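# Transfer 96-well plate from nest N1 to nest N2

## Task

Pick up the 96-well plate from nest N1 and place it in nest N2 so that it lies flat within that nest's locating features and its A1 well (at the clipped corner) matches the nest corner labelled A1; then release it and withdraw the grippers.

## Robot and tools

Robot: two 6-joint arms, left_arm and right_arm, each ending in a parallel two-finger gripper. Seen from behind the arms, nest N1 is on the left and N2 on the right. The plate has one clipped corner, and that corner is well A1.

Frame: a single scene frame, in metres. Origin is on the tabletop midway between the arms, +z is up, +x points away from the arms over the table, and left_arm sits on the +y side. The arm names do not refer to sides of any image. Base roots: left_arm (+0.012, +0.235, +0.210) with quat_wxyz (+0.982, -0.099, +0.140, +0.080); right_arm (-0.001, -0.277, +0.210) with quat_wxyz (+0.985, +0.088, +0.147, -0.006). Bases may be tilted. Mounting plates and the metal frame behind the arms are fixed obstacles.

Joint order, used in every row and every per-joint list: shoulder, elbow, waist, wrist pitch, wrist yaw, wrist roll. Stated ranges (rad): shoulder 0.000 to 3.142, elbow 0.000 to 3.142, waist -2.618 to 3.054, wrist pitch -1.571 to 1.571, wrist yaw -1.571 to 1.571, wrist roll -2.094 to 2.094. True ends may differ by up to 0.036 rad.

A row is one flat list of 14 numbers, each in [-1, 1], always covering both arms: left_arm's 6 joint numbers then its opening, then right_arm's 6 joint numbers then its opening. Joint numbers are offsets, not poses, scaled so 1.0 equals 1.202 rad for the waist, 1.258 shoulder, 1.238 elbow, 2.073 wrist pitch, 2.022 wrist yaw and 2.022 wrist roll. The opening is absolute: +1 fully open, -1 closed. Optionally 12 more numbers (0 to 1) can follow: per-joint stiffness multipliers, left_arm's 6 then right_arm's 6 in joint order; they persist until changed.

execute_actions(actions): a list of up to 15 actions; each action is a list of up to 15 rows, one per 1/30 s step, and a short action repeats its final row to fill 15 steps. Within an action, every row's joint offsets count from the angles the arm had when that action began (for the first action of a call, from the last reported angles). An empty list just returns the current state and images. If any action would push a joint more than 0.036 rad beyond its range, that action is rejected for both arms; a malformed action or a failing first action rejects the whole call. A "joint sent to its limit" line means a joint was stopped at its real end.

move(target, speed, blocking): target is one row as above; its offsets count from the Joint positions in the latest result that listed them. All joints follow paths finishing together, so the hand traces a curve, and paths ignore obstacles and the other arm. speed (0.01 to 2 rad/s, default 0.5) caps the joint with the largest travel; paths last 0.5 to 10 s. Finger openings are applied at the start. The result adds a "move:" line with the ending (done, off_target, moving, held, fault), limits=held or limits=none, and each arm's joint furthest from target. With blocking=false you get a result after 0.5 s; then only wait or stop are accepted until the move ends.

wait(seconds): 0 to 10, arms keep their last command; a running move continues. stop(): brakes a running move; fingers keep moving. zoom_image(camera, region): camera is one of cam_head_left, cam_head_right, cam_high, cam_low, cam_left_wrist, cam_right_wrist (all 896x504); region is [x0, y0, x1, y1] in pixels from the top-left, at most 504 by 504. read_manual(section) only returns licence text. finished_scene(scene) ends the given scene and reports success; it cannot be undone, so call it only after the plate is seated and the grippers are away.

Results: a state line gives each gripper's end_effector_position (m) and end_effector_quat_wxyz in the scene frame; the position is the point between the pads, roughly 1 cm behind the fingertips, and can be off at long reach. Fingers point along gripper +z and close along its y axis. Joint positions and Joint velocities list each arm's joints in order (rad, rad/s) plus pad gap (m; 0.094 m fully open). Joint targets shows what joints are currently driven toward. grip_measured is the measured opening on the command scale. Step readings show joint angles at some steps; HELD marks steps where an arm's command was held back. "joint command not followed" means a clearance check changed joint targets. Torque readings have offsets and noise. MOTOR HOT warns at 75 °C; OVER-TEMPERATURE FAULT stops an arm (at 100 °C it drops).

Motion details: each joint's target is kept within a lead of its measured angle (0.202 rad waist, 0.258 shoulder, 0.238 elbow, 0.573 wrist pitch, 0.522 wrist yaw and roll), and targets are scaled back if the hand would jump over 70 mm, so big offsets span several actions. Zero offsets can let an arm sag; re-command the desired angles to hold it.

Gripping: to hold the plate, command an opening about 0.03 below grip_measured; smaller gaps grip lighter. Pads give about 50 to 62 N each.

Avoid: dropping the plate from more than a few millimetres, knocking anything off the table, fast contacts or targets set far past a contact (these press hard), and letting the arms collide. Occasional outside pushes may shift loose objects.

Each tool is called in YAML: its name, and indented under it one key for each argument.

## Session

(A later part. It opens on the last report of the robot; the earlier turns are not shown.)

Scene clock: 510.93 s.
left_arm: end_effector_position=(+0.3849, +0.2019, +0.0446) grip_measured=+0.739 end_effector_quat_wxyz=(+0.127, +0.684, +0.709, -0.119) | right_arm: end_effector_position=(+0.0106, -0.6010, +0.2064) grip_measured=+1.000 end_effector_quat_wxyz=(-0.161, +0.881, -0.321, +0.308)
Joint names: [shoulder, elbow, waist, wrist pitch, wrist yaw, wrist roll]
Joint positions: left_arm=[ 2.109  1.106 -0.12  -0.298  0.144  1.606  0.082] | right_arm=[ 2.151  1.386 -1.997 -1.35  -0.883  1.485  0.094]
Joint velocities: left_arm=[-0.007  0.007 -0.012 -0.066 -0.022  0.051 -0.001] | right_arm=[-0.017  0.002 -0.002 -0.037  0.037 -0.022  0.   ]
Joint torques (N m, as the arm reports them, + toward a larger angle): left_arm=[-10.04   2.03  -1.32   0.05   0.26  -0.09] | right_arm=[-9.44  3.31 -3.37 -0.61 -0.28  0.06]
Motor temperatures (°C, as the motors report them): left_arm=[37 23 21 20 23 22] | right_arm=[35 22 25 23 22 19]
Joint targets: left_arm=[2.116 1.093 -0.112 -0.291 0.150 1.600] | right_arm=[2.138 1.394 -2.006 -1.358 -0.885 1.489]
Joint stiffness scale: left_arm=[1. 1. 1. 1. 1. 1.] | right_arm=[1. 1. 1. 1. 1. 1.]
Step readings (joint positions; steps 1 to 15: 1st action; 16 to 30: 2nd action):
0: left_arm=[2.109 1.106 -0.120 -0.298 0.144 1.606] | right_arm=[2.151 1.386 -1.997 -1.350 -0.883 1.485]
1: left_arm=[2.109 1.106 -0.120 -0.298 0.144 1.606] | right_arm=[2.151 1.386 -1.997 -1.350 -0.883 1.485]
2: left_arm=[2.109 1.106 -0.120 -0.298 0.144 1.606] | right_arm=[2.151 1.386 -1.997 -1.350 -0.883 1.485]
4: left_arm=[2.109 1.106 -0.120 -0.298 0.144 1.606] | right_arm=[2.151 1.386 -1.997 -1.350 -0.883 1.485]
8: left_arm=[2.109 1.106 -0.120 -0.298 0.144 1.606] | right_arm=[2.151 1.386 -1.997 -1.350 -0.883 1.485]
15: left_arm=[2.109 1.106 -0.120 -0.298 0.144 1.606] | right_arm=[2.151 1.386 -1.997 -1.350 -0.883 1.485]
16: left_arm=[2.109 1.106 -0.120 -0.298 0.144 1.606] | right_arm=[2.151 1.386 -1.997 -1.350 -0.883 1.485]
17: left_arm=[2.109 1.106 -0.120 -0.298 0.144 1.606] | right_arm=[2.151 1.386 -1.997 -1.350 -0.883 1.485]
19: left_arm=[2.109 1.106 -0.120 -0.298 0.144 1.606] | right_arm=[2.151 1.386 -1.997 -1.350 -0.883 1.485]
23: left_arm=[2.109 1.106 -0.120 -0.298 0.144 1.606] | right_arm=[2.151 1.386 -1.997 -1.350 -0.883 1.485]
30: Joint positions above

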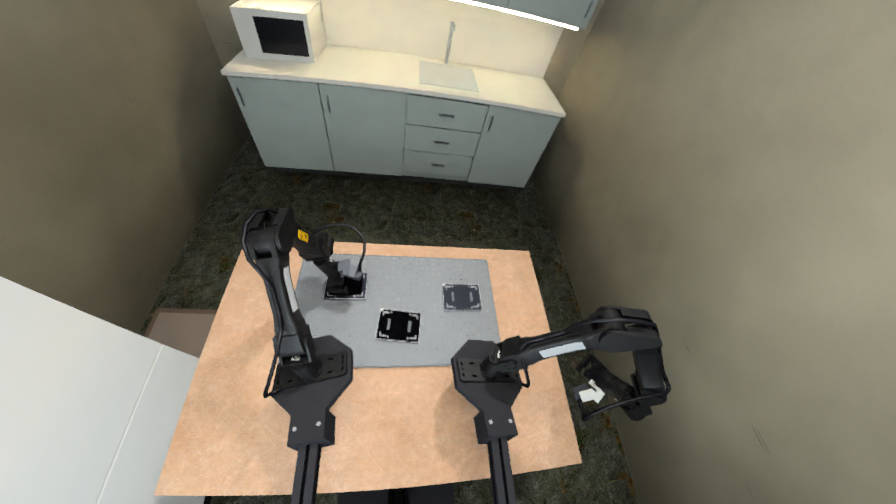

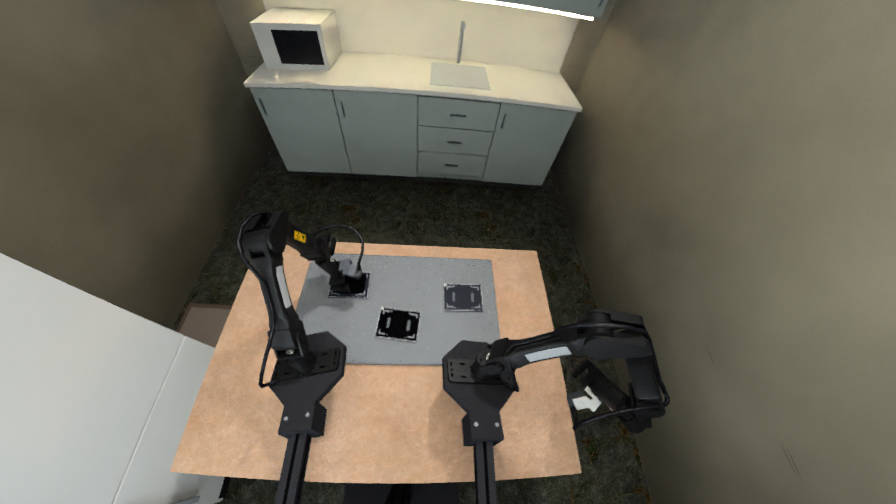

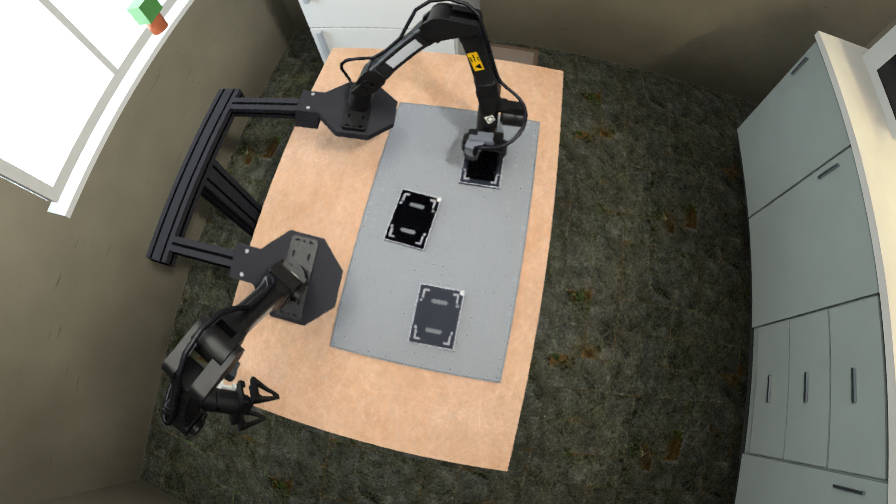

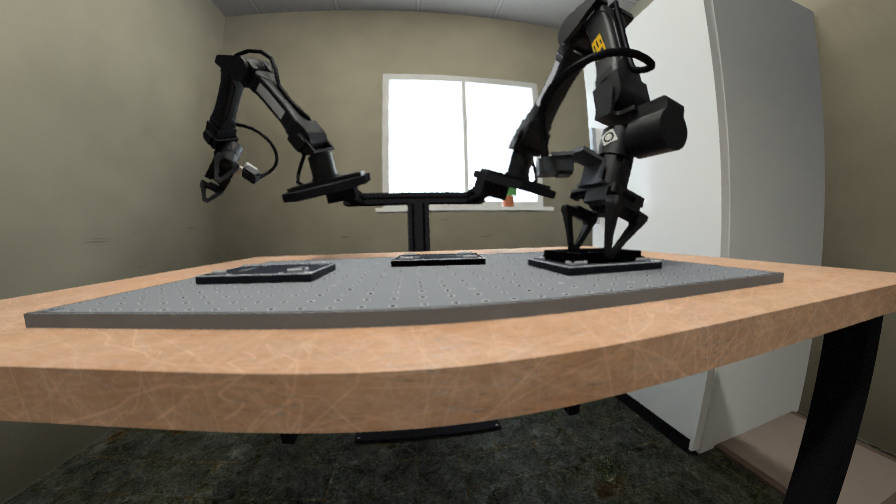

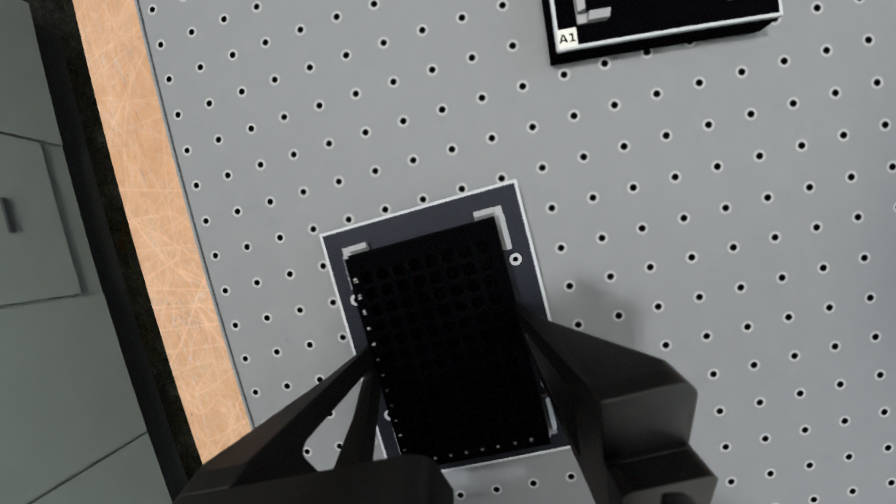

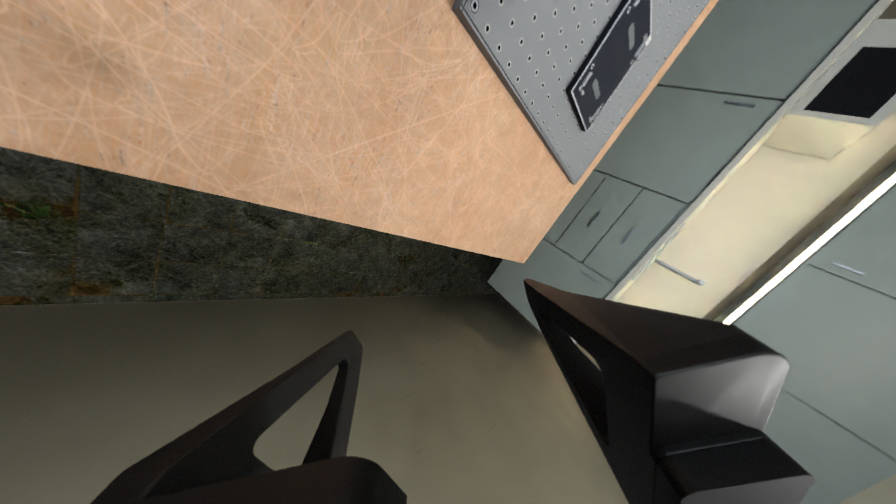

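move:
  target: [-0.148,-0.0105,-0.032,-0.084,-0.004,-0.018,0.70,-0.010,0.006,-0.007,-0.004,-0.001,0.002,1]
  speed: 0.15

Scene clock: 568.57 s.
left_arm: end_effector_position=(+0.3879, +0.2061, +0.0971) grip_measured=+0.739 end_effector_quat_wxyz=(+0.128, +0.681, +0.712, -0.116) | right_arm: end_effector_position=(+0.0106, -0.6010, +0.2064) grip_measured=+1.000 end_effector_quat_wxyz=(-0.161, +0.881, -0.321, +0.308)
Joint names: [shoulder, elbow, waist, wrist pitch, wrist yaw, wrist roll]
Joint positions: left_arm=[ 1.947  1.106 -0.142 -0.451  0.134  1.576  0.082] | right_arm=[ 2.151  1.386 -1.997 -1.35  -0.883  1.485  0.094]
Joint velocities: left_arm=[-0.012 -0.012 -0.007  0.007 -0.022  0.007  0.   ] | right_arm=[-0.022  0.002 -0.007  0.022 -0.022 -0.022  0.   ]
Joint torques (N m, as the arm reports them, + toward a larger angle): left_arm=[-12.03   2.77  -3.26  -0.17   0.21  -0.1 ] | right_arm=[-9.46  3.28 -3.42 -0.61 -0.27  0.06]
Motor temperatures (°C, as the motors report them): left_arm=[38 23 21 20 23 22] | right_arm=[35 22 25 23 22 19]
Joint targets: left_arm=[1.923 1.093 -0.159 -0.472 0.136 1.569] | right_arm=[2.138 1.394 -2.006 -1.358 -0.885 1.489]
Joint stiffness scale: left_arm=[1. 1. 1. 1. 1. 1.] | right_arm=[1. 1. 1. 1. 1. 1.]
move: off_target (left_arm); limits=none; left_arm: farthest joint: the shoulder, 0.024 radians from its target (0.186 radians at the start); right_arm: farthest joint: the shoulder, 0.013 radians from its target (0.013 radians at the start)

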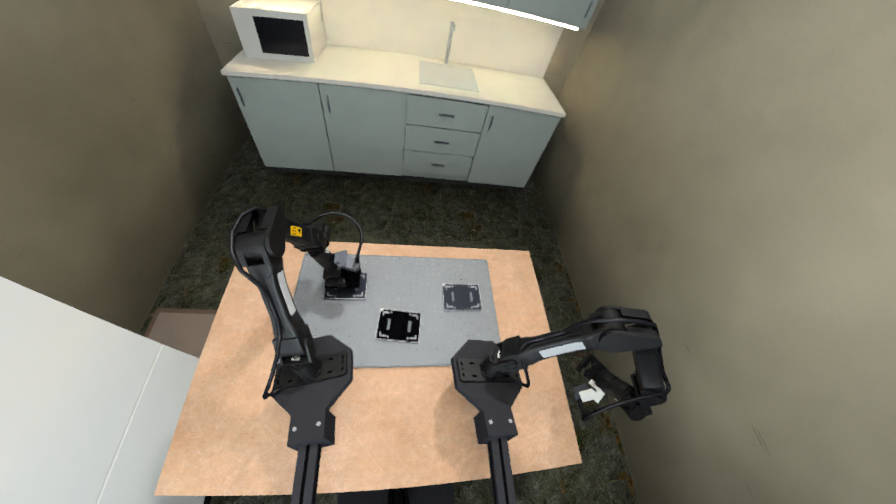

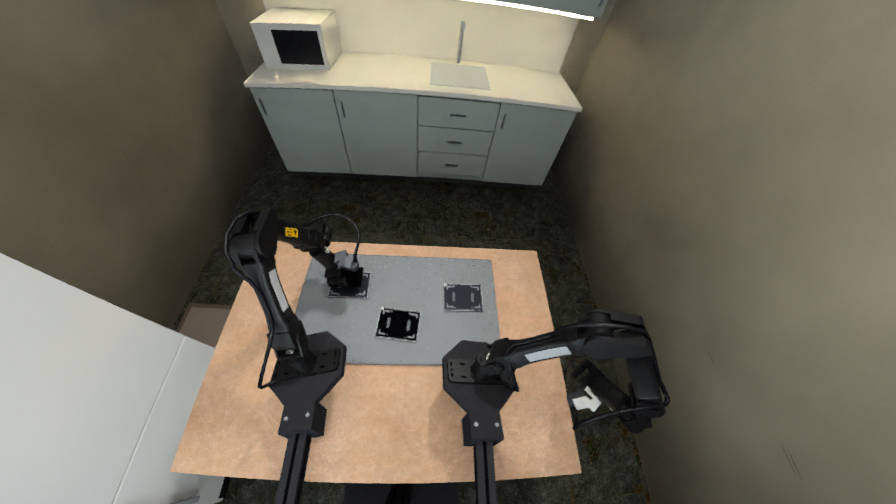

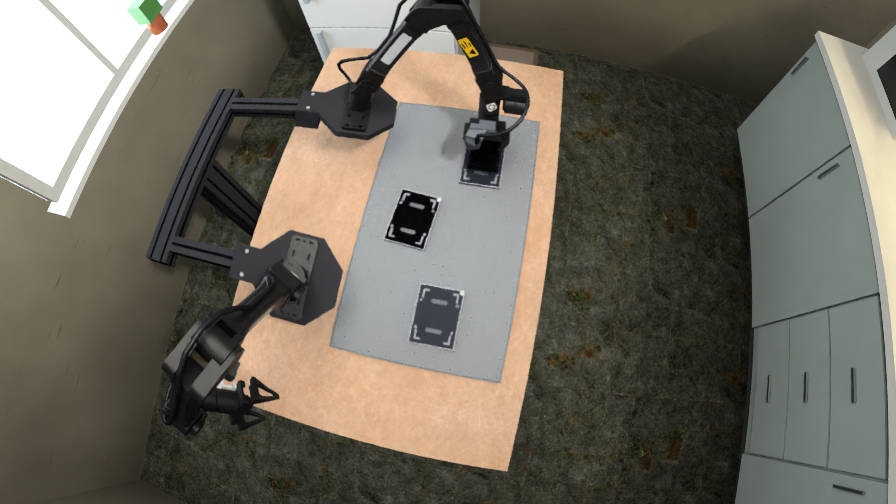

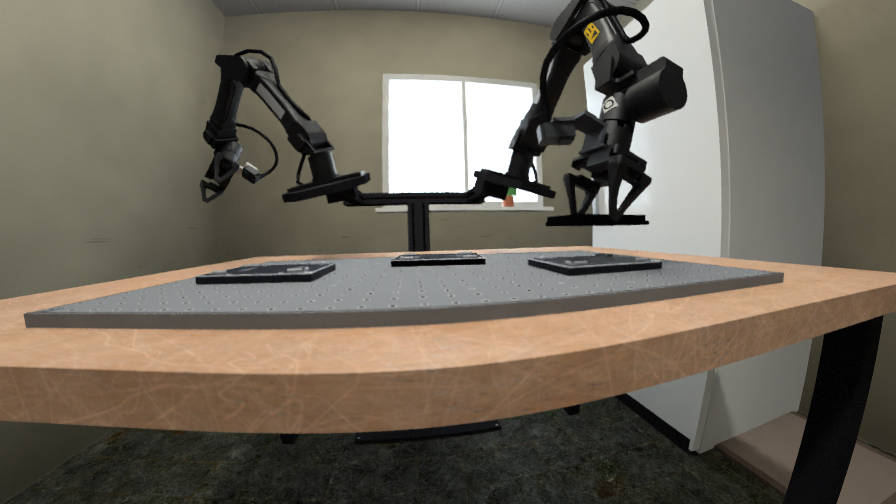

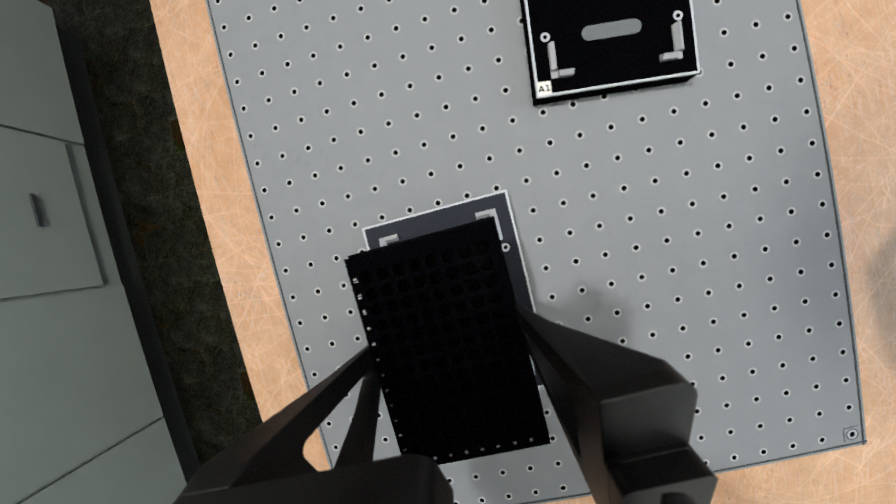

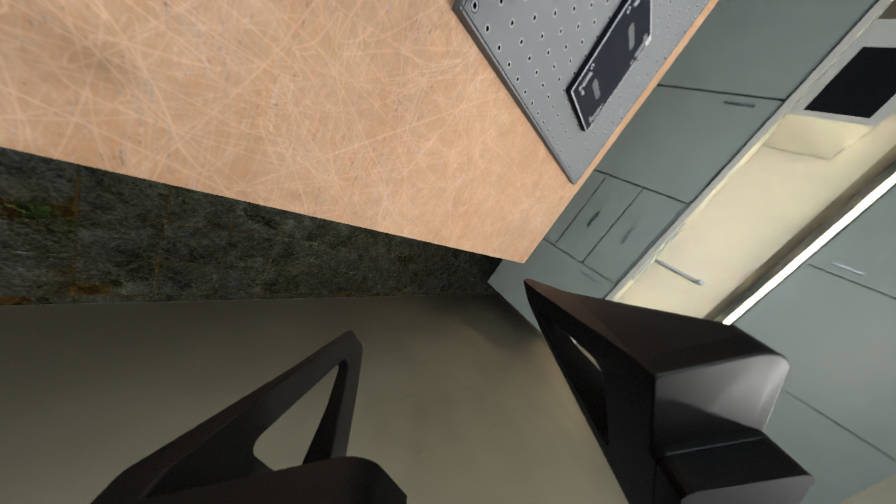

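move:
  target: [0.601,0.801,-0.761,-0.116,-0.133,-0.426,0.70,-0.010,0.006,-0.007,-0.004,-0.001,0.002,1]
  speed: 0.4

Scene clock: 598.73 s.
left_arm: end_effector_position=(+0.3512, -0.2028, +0.1045) grip_measured=+0.739 end_effector_quat_wxyz=(+0.116, +0.690, +0.705, -0.115) | right_arm: end_effector_position=(+0.0106, -0.6010, +0.2064) grip_measured=+1.000 end_effector_quat_wxyz=(-0.161, +0.881, -0.321, +0.308)
Joint names: [shoulder, elbow, waist, wrist pitch, wrist yaw, wrist roll]
Joint positions: left_arm=[ 2.705  2.067 -1.052 -0.679 -0.132  0.721  0.082] | right_arm=[ 2.151  1.386 -1.997 -1.35  -0.883  1.485  0.094]
Joint velocities: left_arm=[ 0.012  0.002 -0.002 -0.081  0.022  0.037 -0.001] | right_arm=[ 0.017 -0.002 -0.007  0.022 -0.022 -0.007  0.   ]
Joint torques (N m, as the arm reports them, + toward a larger angle): left_arm=[-14.75   7.98  -5.21   0.31   0.09  -0.08] | right_arm=[-9.48  3.26 -3.38 -0.6  -0.28  0.05]
Motor temperatures (°C, as the motors report them): left_arm=[41 24 21 20 23 22] | right_arm=[35 22 25 23 22 19]
Joint targets: left_arm=[2.703 2.098 -1.057 -0.691 -0.135 0.714] | right_arm=[2.138 1.394 -2.006 -1.358 -0.885 1.489]
Joint stiffness scale: left_arm=[1. 1. 1. 1. 1. 1.] | right_arm=[1. 1. 1. 1. 1. 1.]
move: off_target (left_arm); limits=none; left_arm: farthest joint: the elbow, 0.031 radians from its target (0.991 radians at the start); right_arm: farthest joint: the shoulder, 0.013 radians from its target (0.013 radians at the start)

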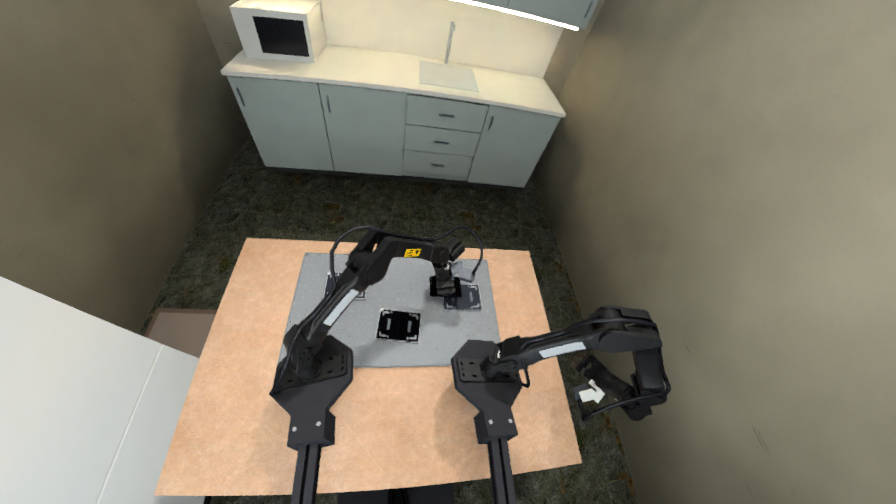

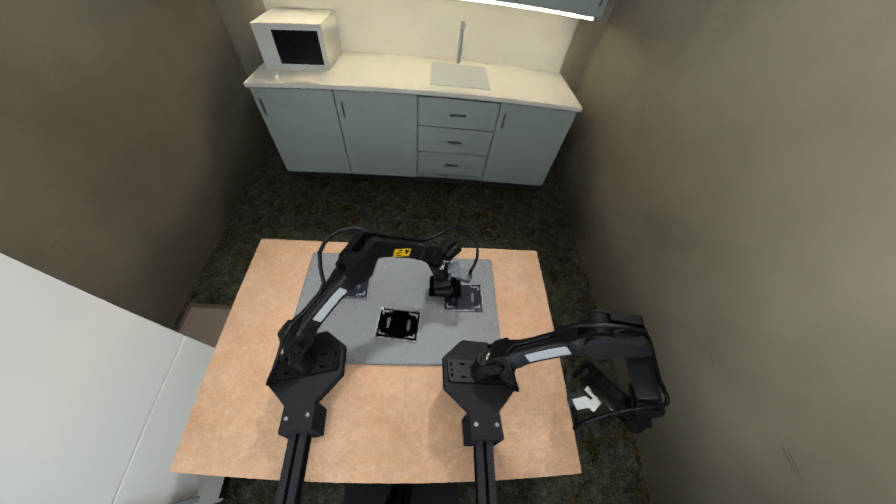

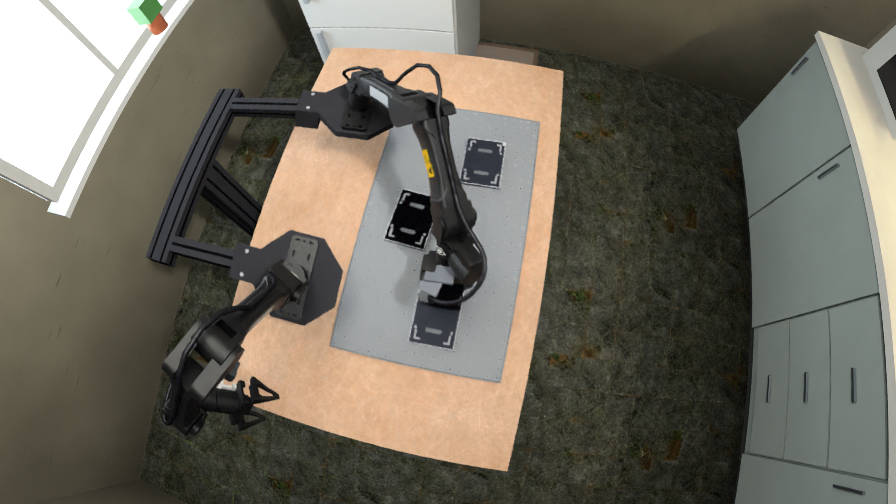

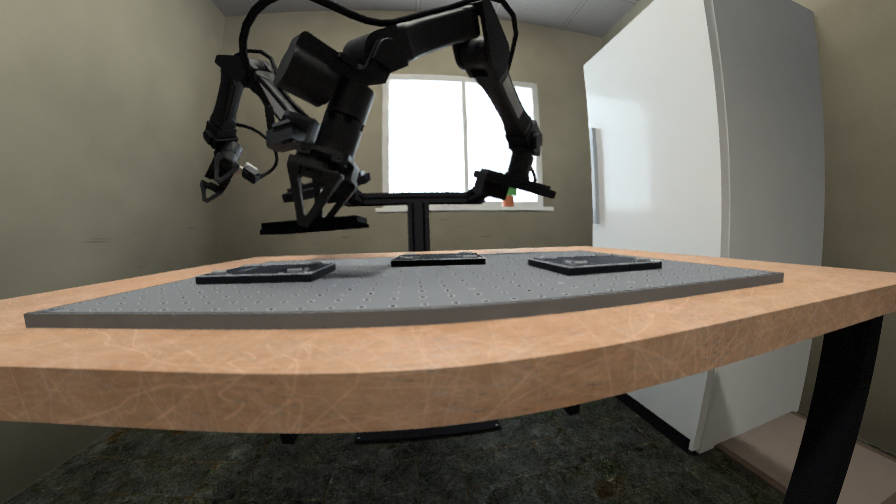

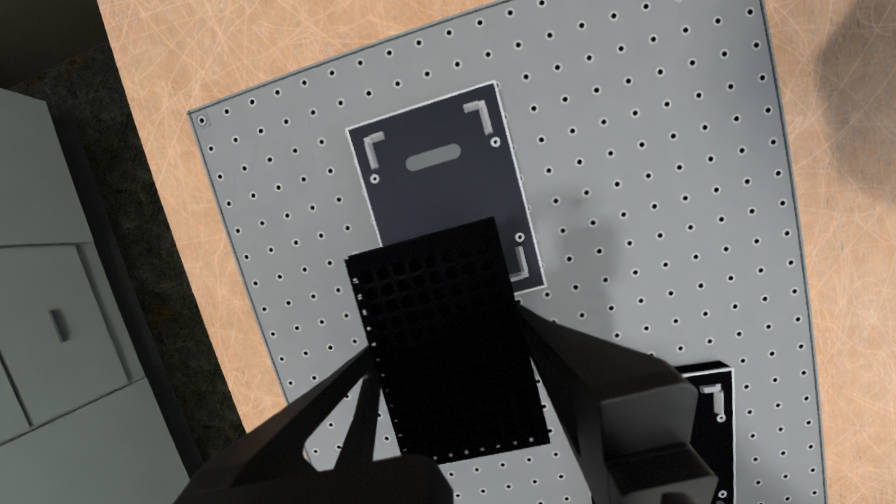

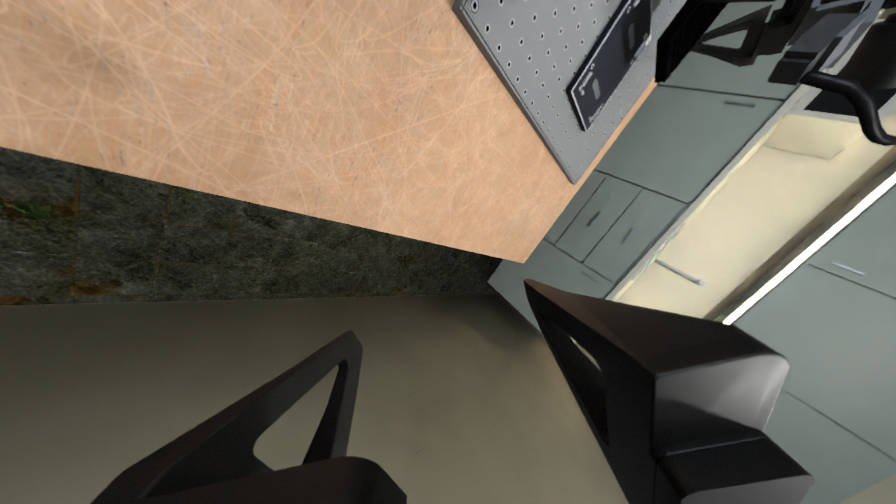

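move:
  target: [-0.168,-0.369,0.215,0.144,0.042,0.117,0.70,-0.010,0.006,-0.007,-0.004,-0.001,0.002,1]
  speed: 0.35

Scene clock: 675.13 s.
left_arm: end_effector_position=(+0.3898, -0.0787, +0.0494) grip_measured=+0.739 end_effector_quat_wxyz=(+0.113, +0.682, +0.714, -0.111) | right_arm: end_effector_position=(+0.0106, -0.6010, +0.2064) grip_measured=+1.000 end_effector_quat_wxyz=(-0.161, +0.881, -0.321, +0.308)
Joint names: [shoulder, elbow, waist, wrist pitch, wrist yaw, wrist roll]
Joint positions: left_arm=[ 2.524  1.625 -0.788 -0.394 -0.074  0.952  0.082] | right_arm=[ 2.151  1.386 -1.997 -1.35  -0.883  1.485  0.094]
Joint velocities: left_arm=[-0.007 -0.007  0.012  0.022 -0.037 -0.022 -0.002] | right_arm=[-0.002 -0.027  0.017  0.007 -0.022  0.007  0.   ]
Joint torques (N m, as the arm reports them, + toward a larger angle): left_arm=[-15.54   3.27  -4.67   0.44   0.42   0.02] | right_arm=[-9.46  3.32 -3.42 -0.6  -0.27  0.06]
Motor temperatures (°C, as the motors report them): left_arm=[48 28 22 21 23 22] | right_arm=[36 22 25 23 22 19]
Joint targets: left_arm=[2.493 1.610 -0.793 -0.381 -0.047 0.958] | right_arm=[2.138 1.394 -2.006 -1.358 -0.885 1.489]
Joint stiffness scale: left_arm=[1. 1. 1. 1. 1. 1.] | right_arm=[1. 1. 1. 1. 1. 1.]
move: off_target (left_arm); limits=none; left_arm: farthest joint: the shoulder, 0.030 radians from its target (0.211 radians at the start); right_arm: farthest joint: the shoulder, 0.013 radians from its target (0.013 radians at the start)

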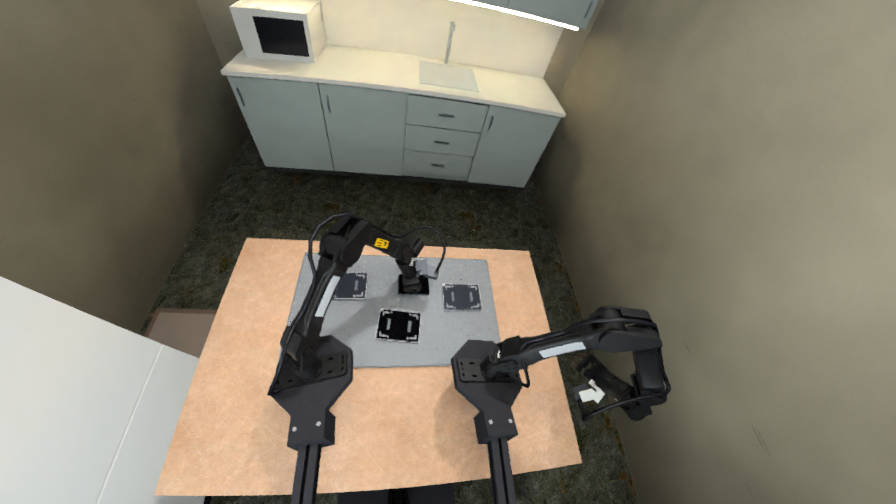

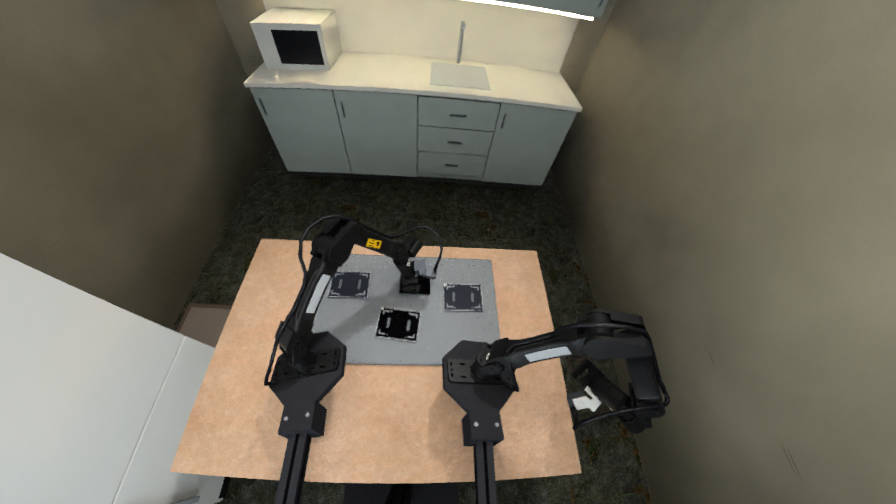

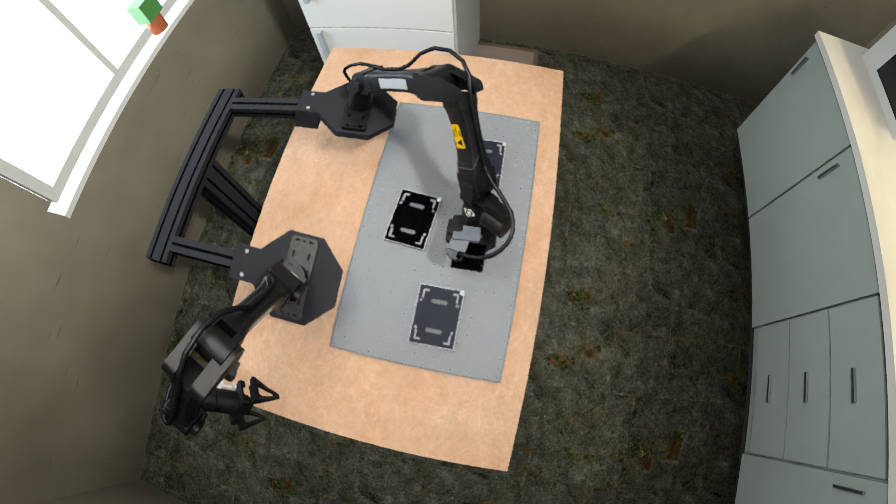

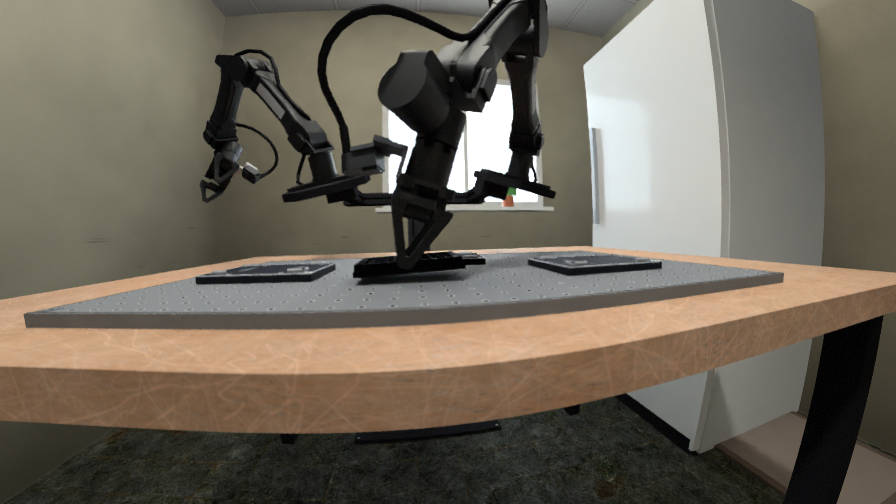

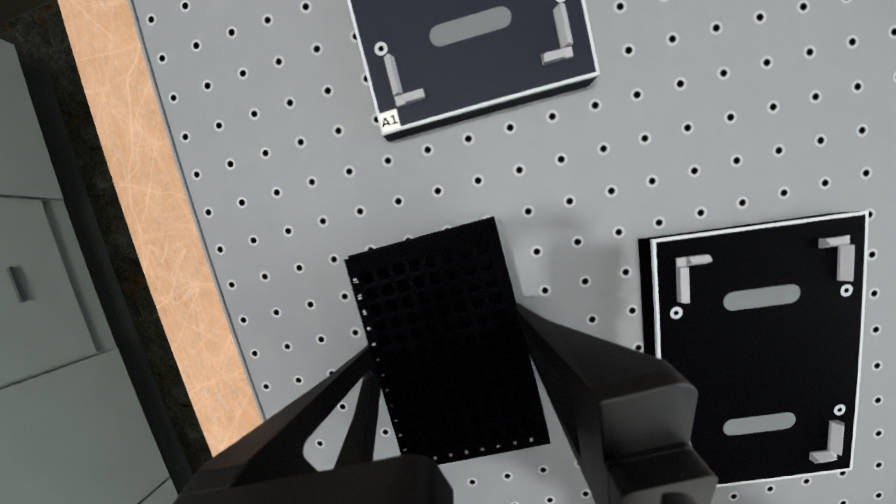

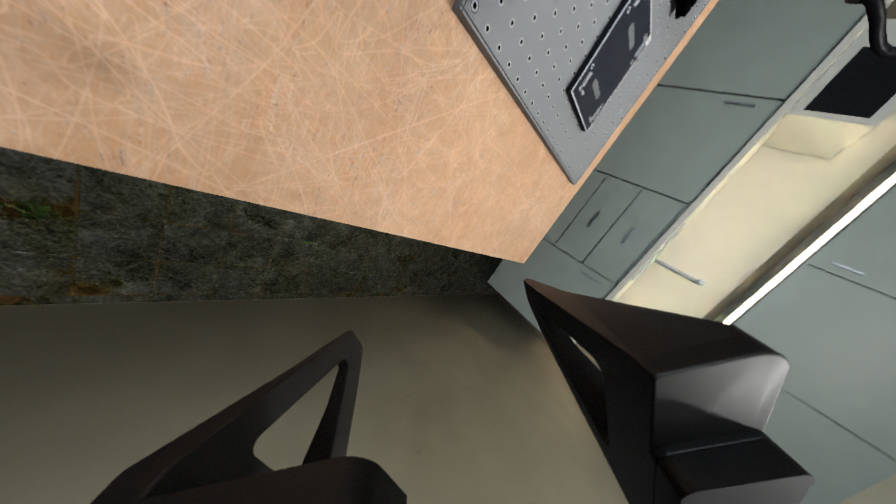

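zoom_image:
  camera: "cam_low"
  region: [320, 200, 520, 320]

Region (320, 200, 520, 320) of cam_low's 896x504 image, scaled by 2.520, with more detail than that image has; it fills the top 302 rows of this view, and the rest is white.

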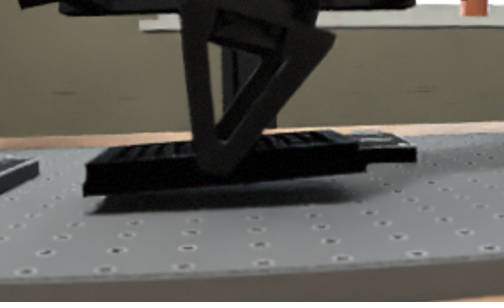

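move:
  target: [0.009,-0.035,0.019,0.031,0.022,0.017,0.70,-0.010,0.006,-0.007,-0.004,-0.001,0.002,1]
  speed: 0.08

zoom_image:
  camera: "cam_low"
  region: [320, 200, 520, 320]

Scene clock: 710.23 s.
left_arm: end_effector_position=(+0.3928, -0.0742, +0.0428) grip_measured=+0.739 end_effector_quat_wxyz=(+0.125, +0.682, +0.711, -0.114) | right_arm: end_effector_position=(+0.0106, -0.6010, +0.2064) grip_measured=+1.000 end_effector_quat_wxyz=(-0.161, +0.881, -0.321, +0.308)
Joint names: [shoulder, elbow, waist, wrist pitch, wrist yaw, wrist roll]
Joint positions: left_arm=[ 2.524  1.595 -0.767 -0.343 -0.057  0.981  0.082] | right_arm=[ 2.151  1.386 -1.997 -1.35  -0.883  1.485  0.094]
Joint velocities: left_arm=[-0.007 -0.012  0.002 -0.066  0.037  0.007 -0.001] | right_arm=[-0.007 -0.022 -0.002 -0.037 -0.022 -0.037  0.   ]
Joint torques (N m, as the arm reports them, + toward a larger angle): left_arm=[-12.1    3.16  -3.96   0.43   0.43   0.01] | right_arm=[-9.42  3.32 -3.39 -0.6  -0.28  0.04]
Motor temperatures (°C, as the motors report them): left_arm=[50 25 22 22 23 22] | right_arm=[36 22 25 23 22 19]
Joint targets: left_arm=[2.535 1.581 -0.765 -0.330 -0.029 0.987] | right_arm=[2.138 1.394 -2.006 -1.358 -0.885 1.489]
Joint stiffness scale: left_arm=[1. 1. 1. 1. 1. 1.] | right_arm=[1. 1. 1. 1. 1. 1.]
move: off_target (left_arm); limits=none; left_arm: farthest joint: the wrist yaw, 0.027 radians from its target (0.044 radians at the start); right_arm: farthest joint: the shoulder, 0.013 radians from its target (0.013 radians at the start)

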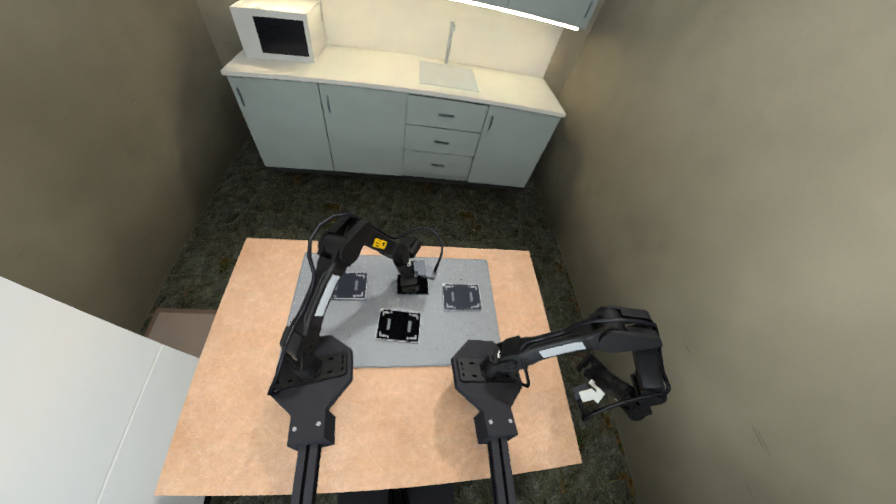

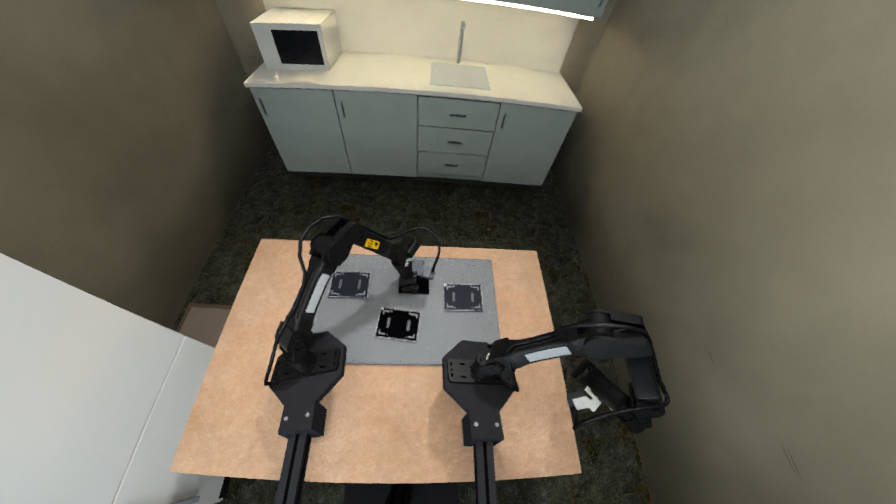

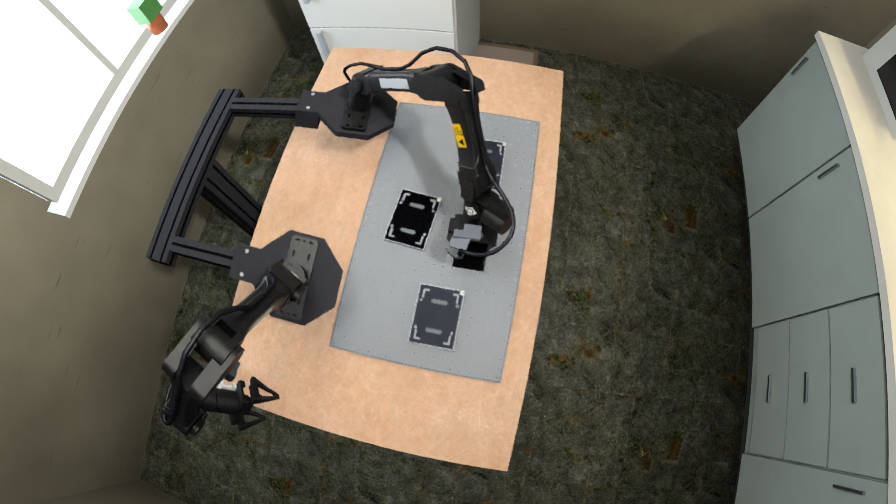

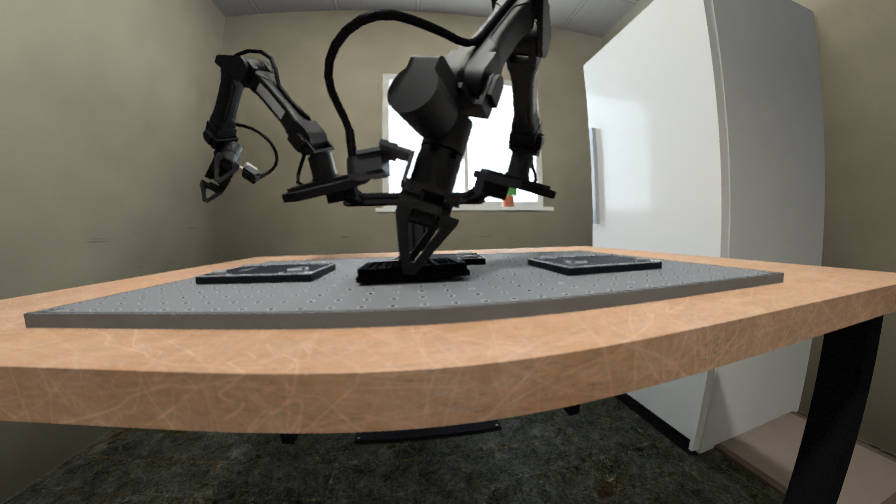

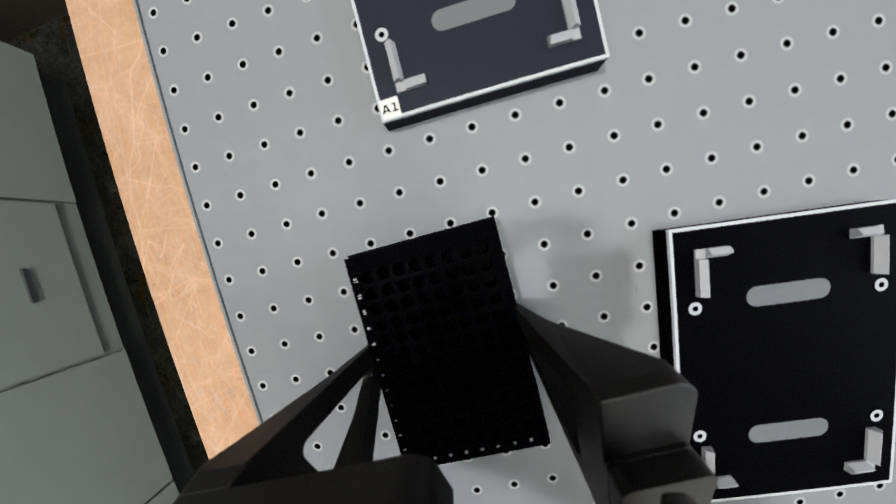

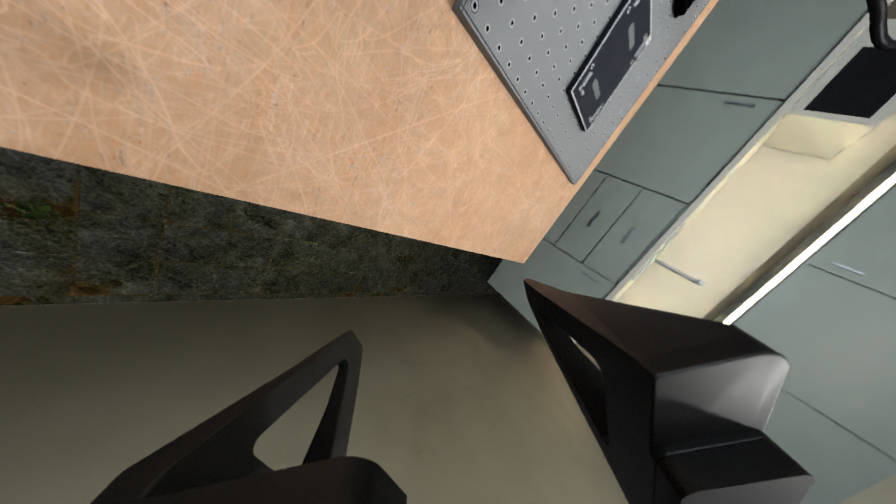

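Region (320, 200, 520, 320) of cam_low's 896x504 image, scaled by 2.520, with more detail than that image has; it fills the top 302 rows of this view, and the rest is white.

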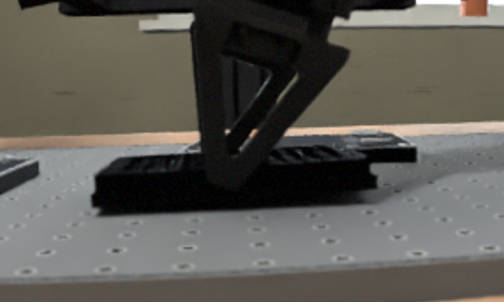

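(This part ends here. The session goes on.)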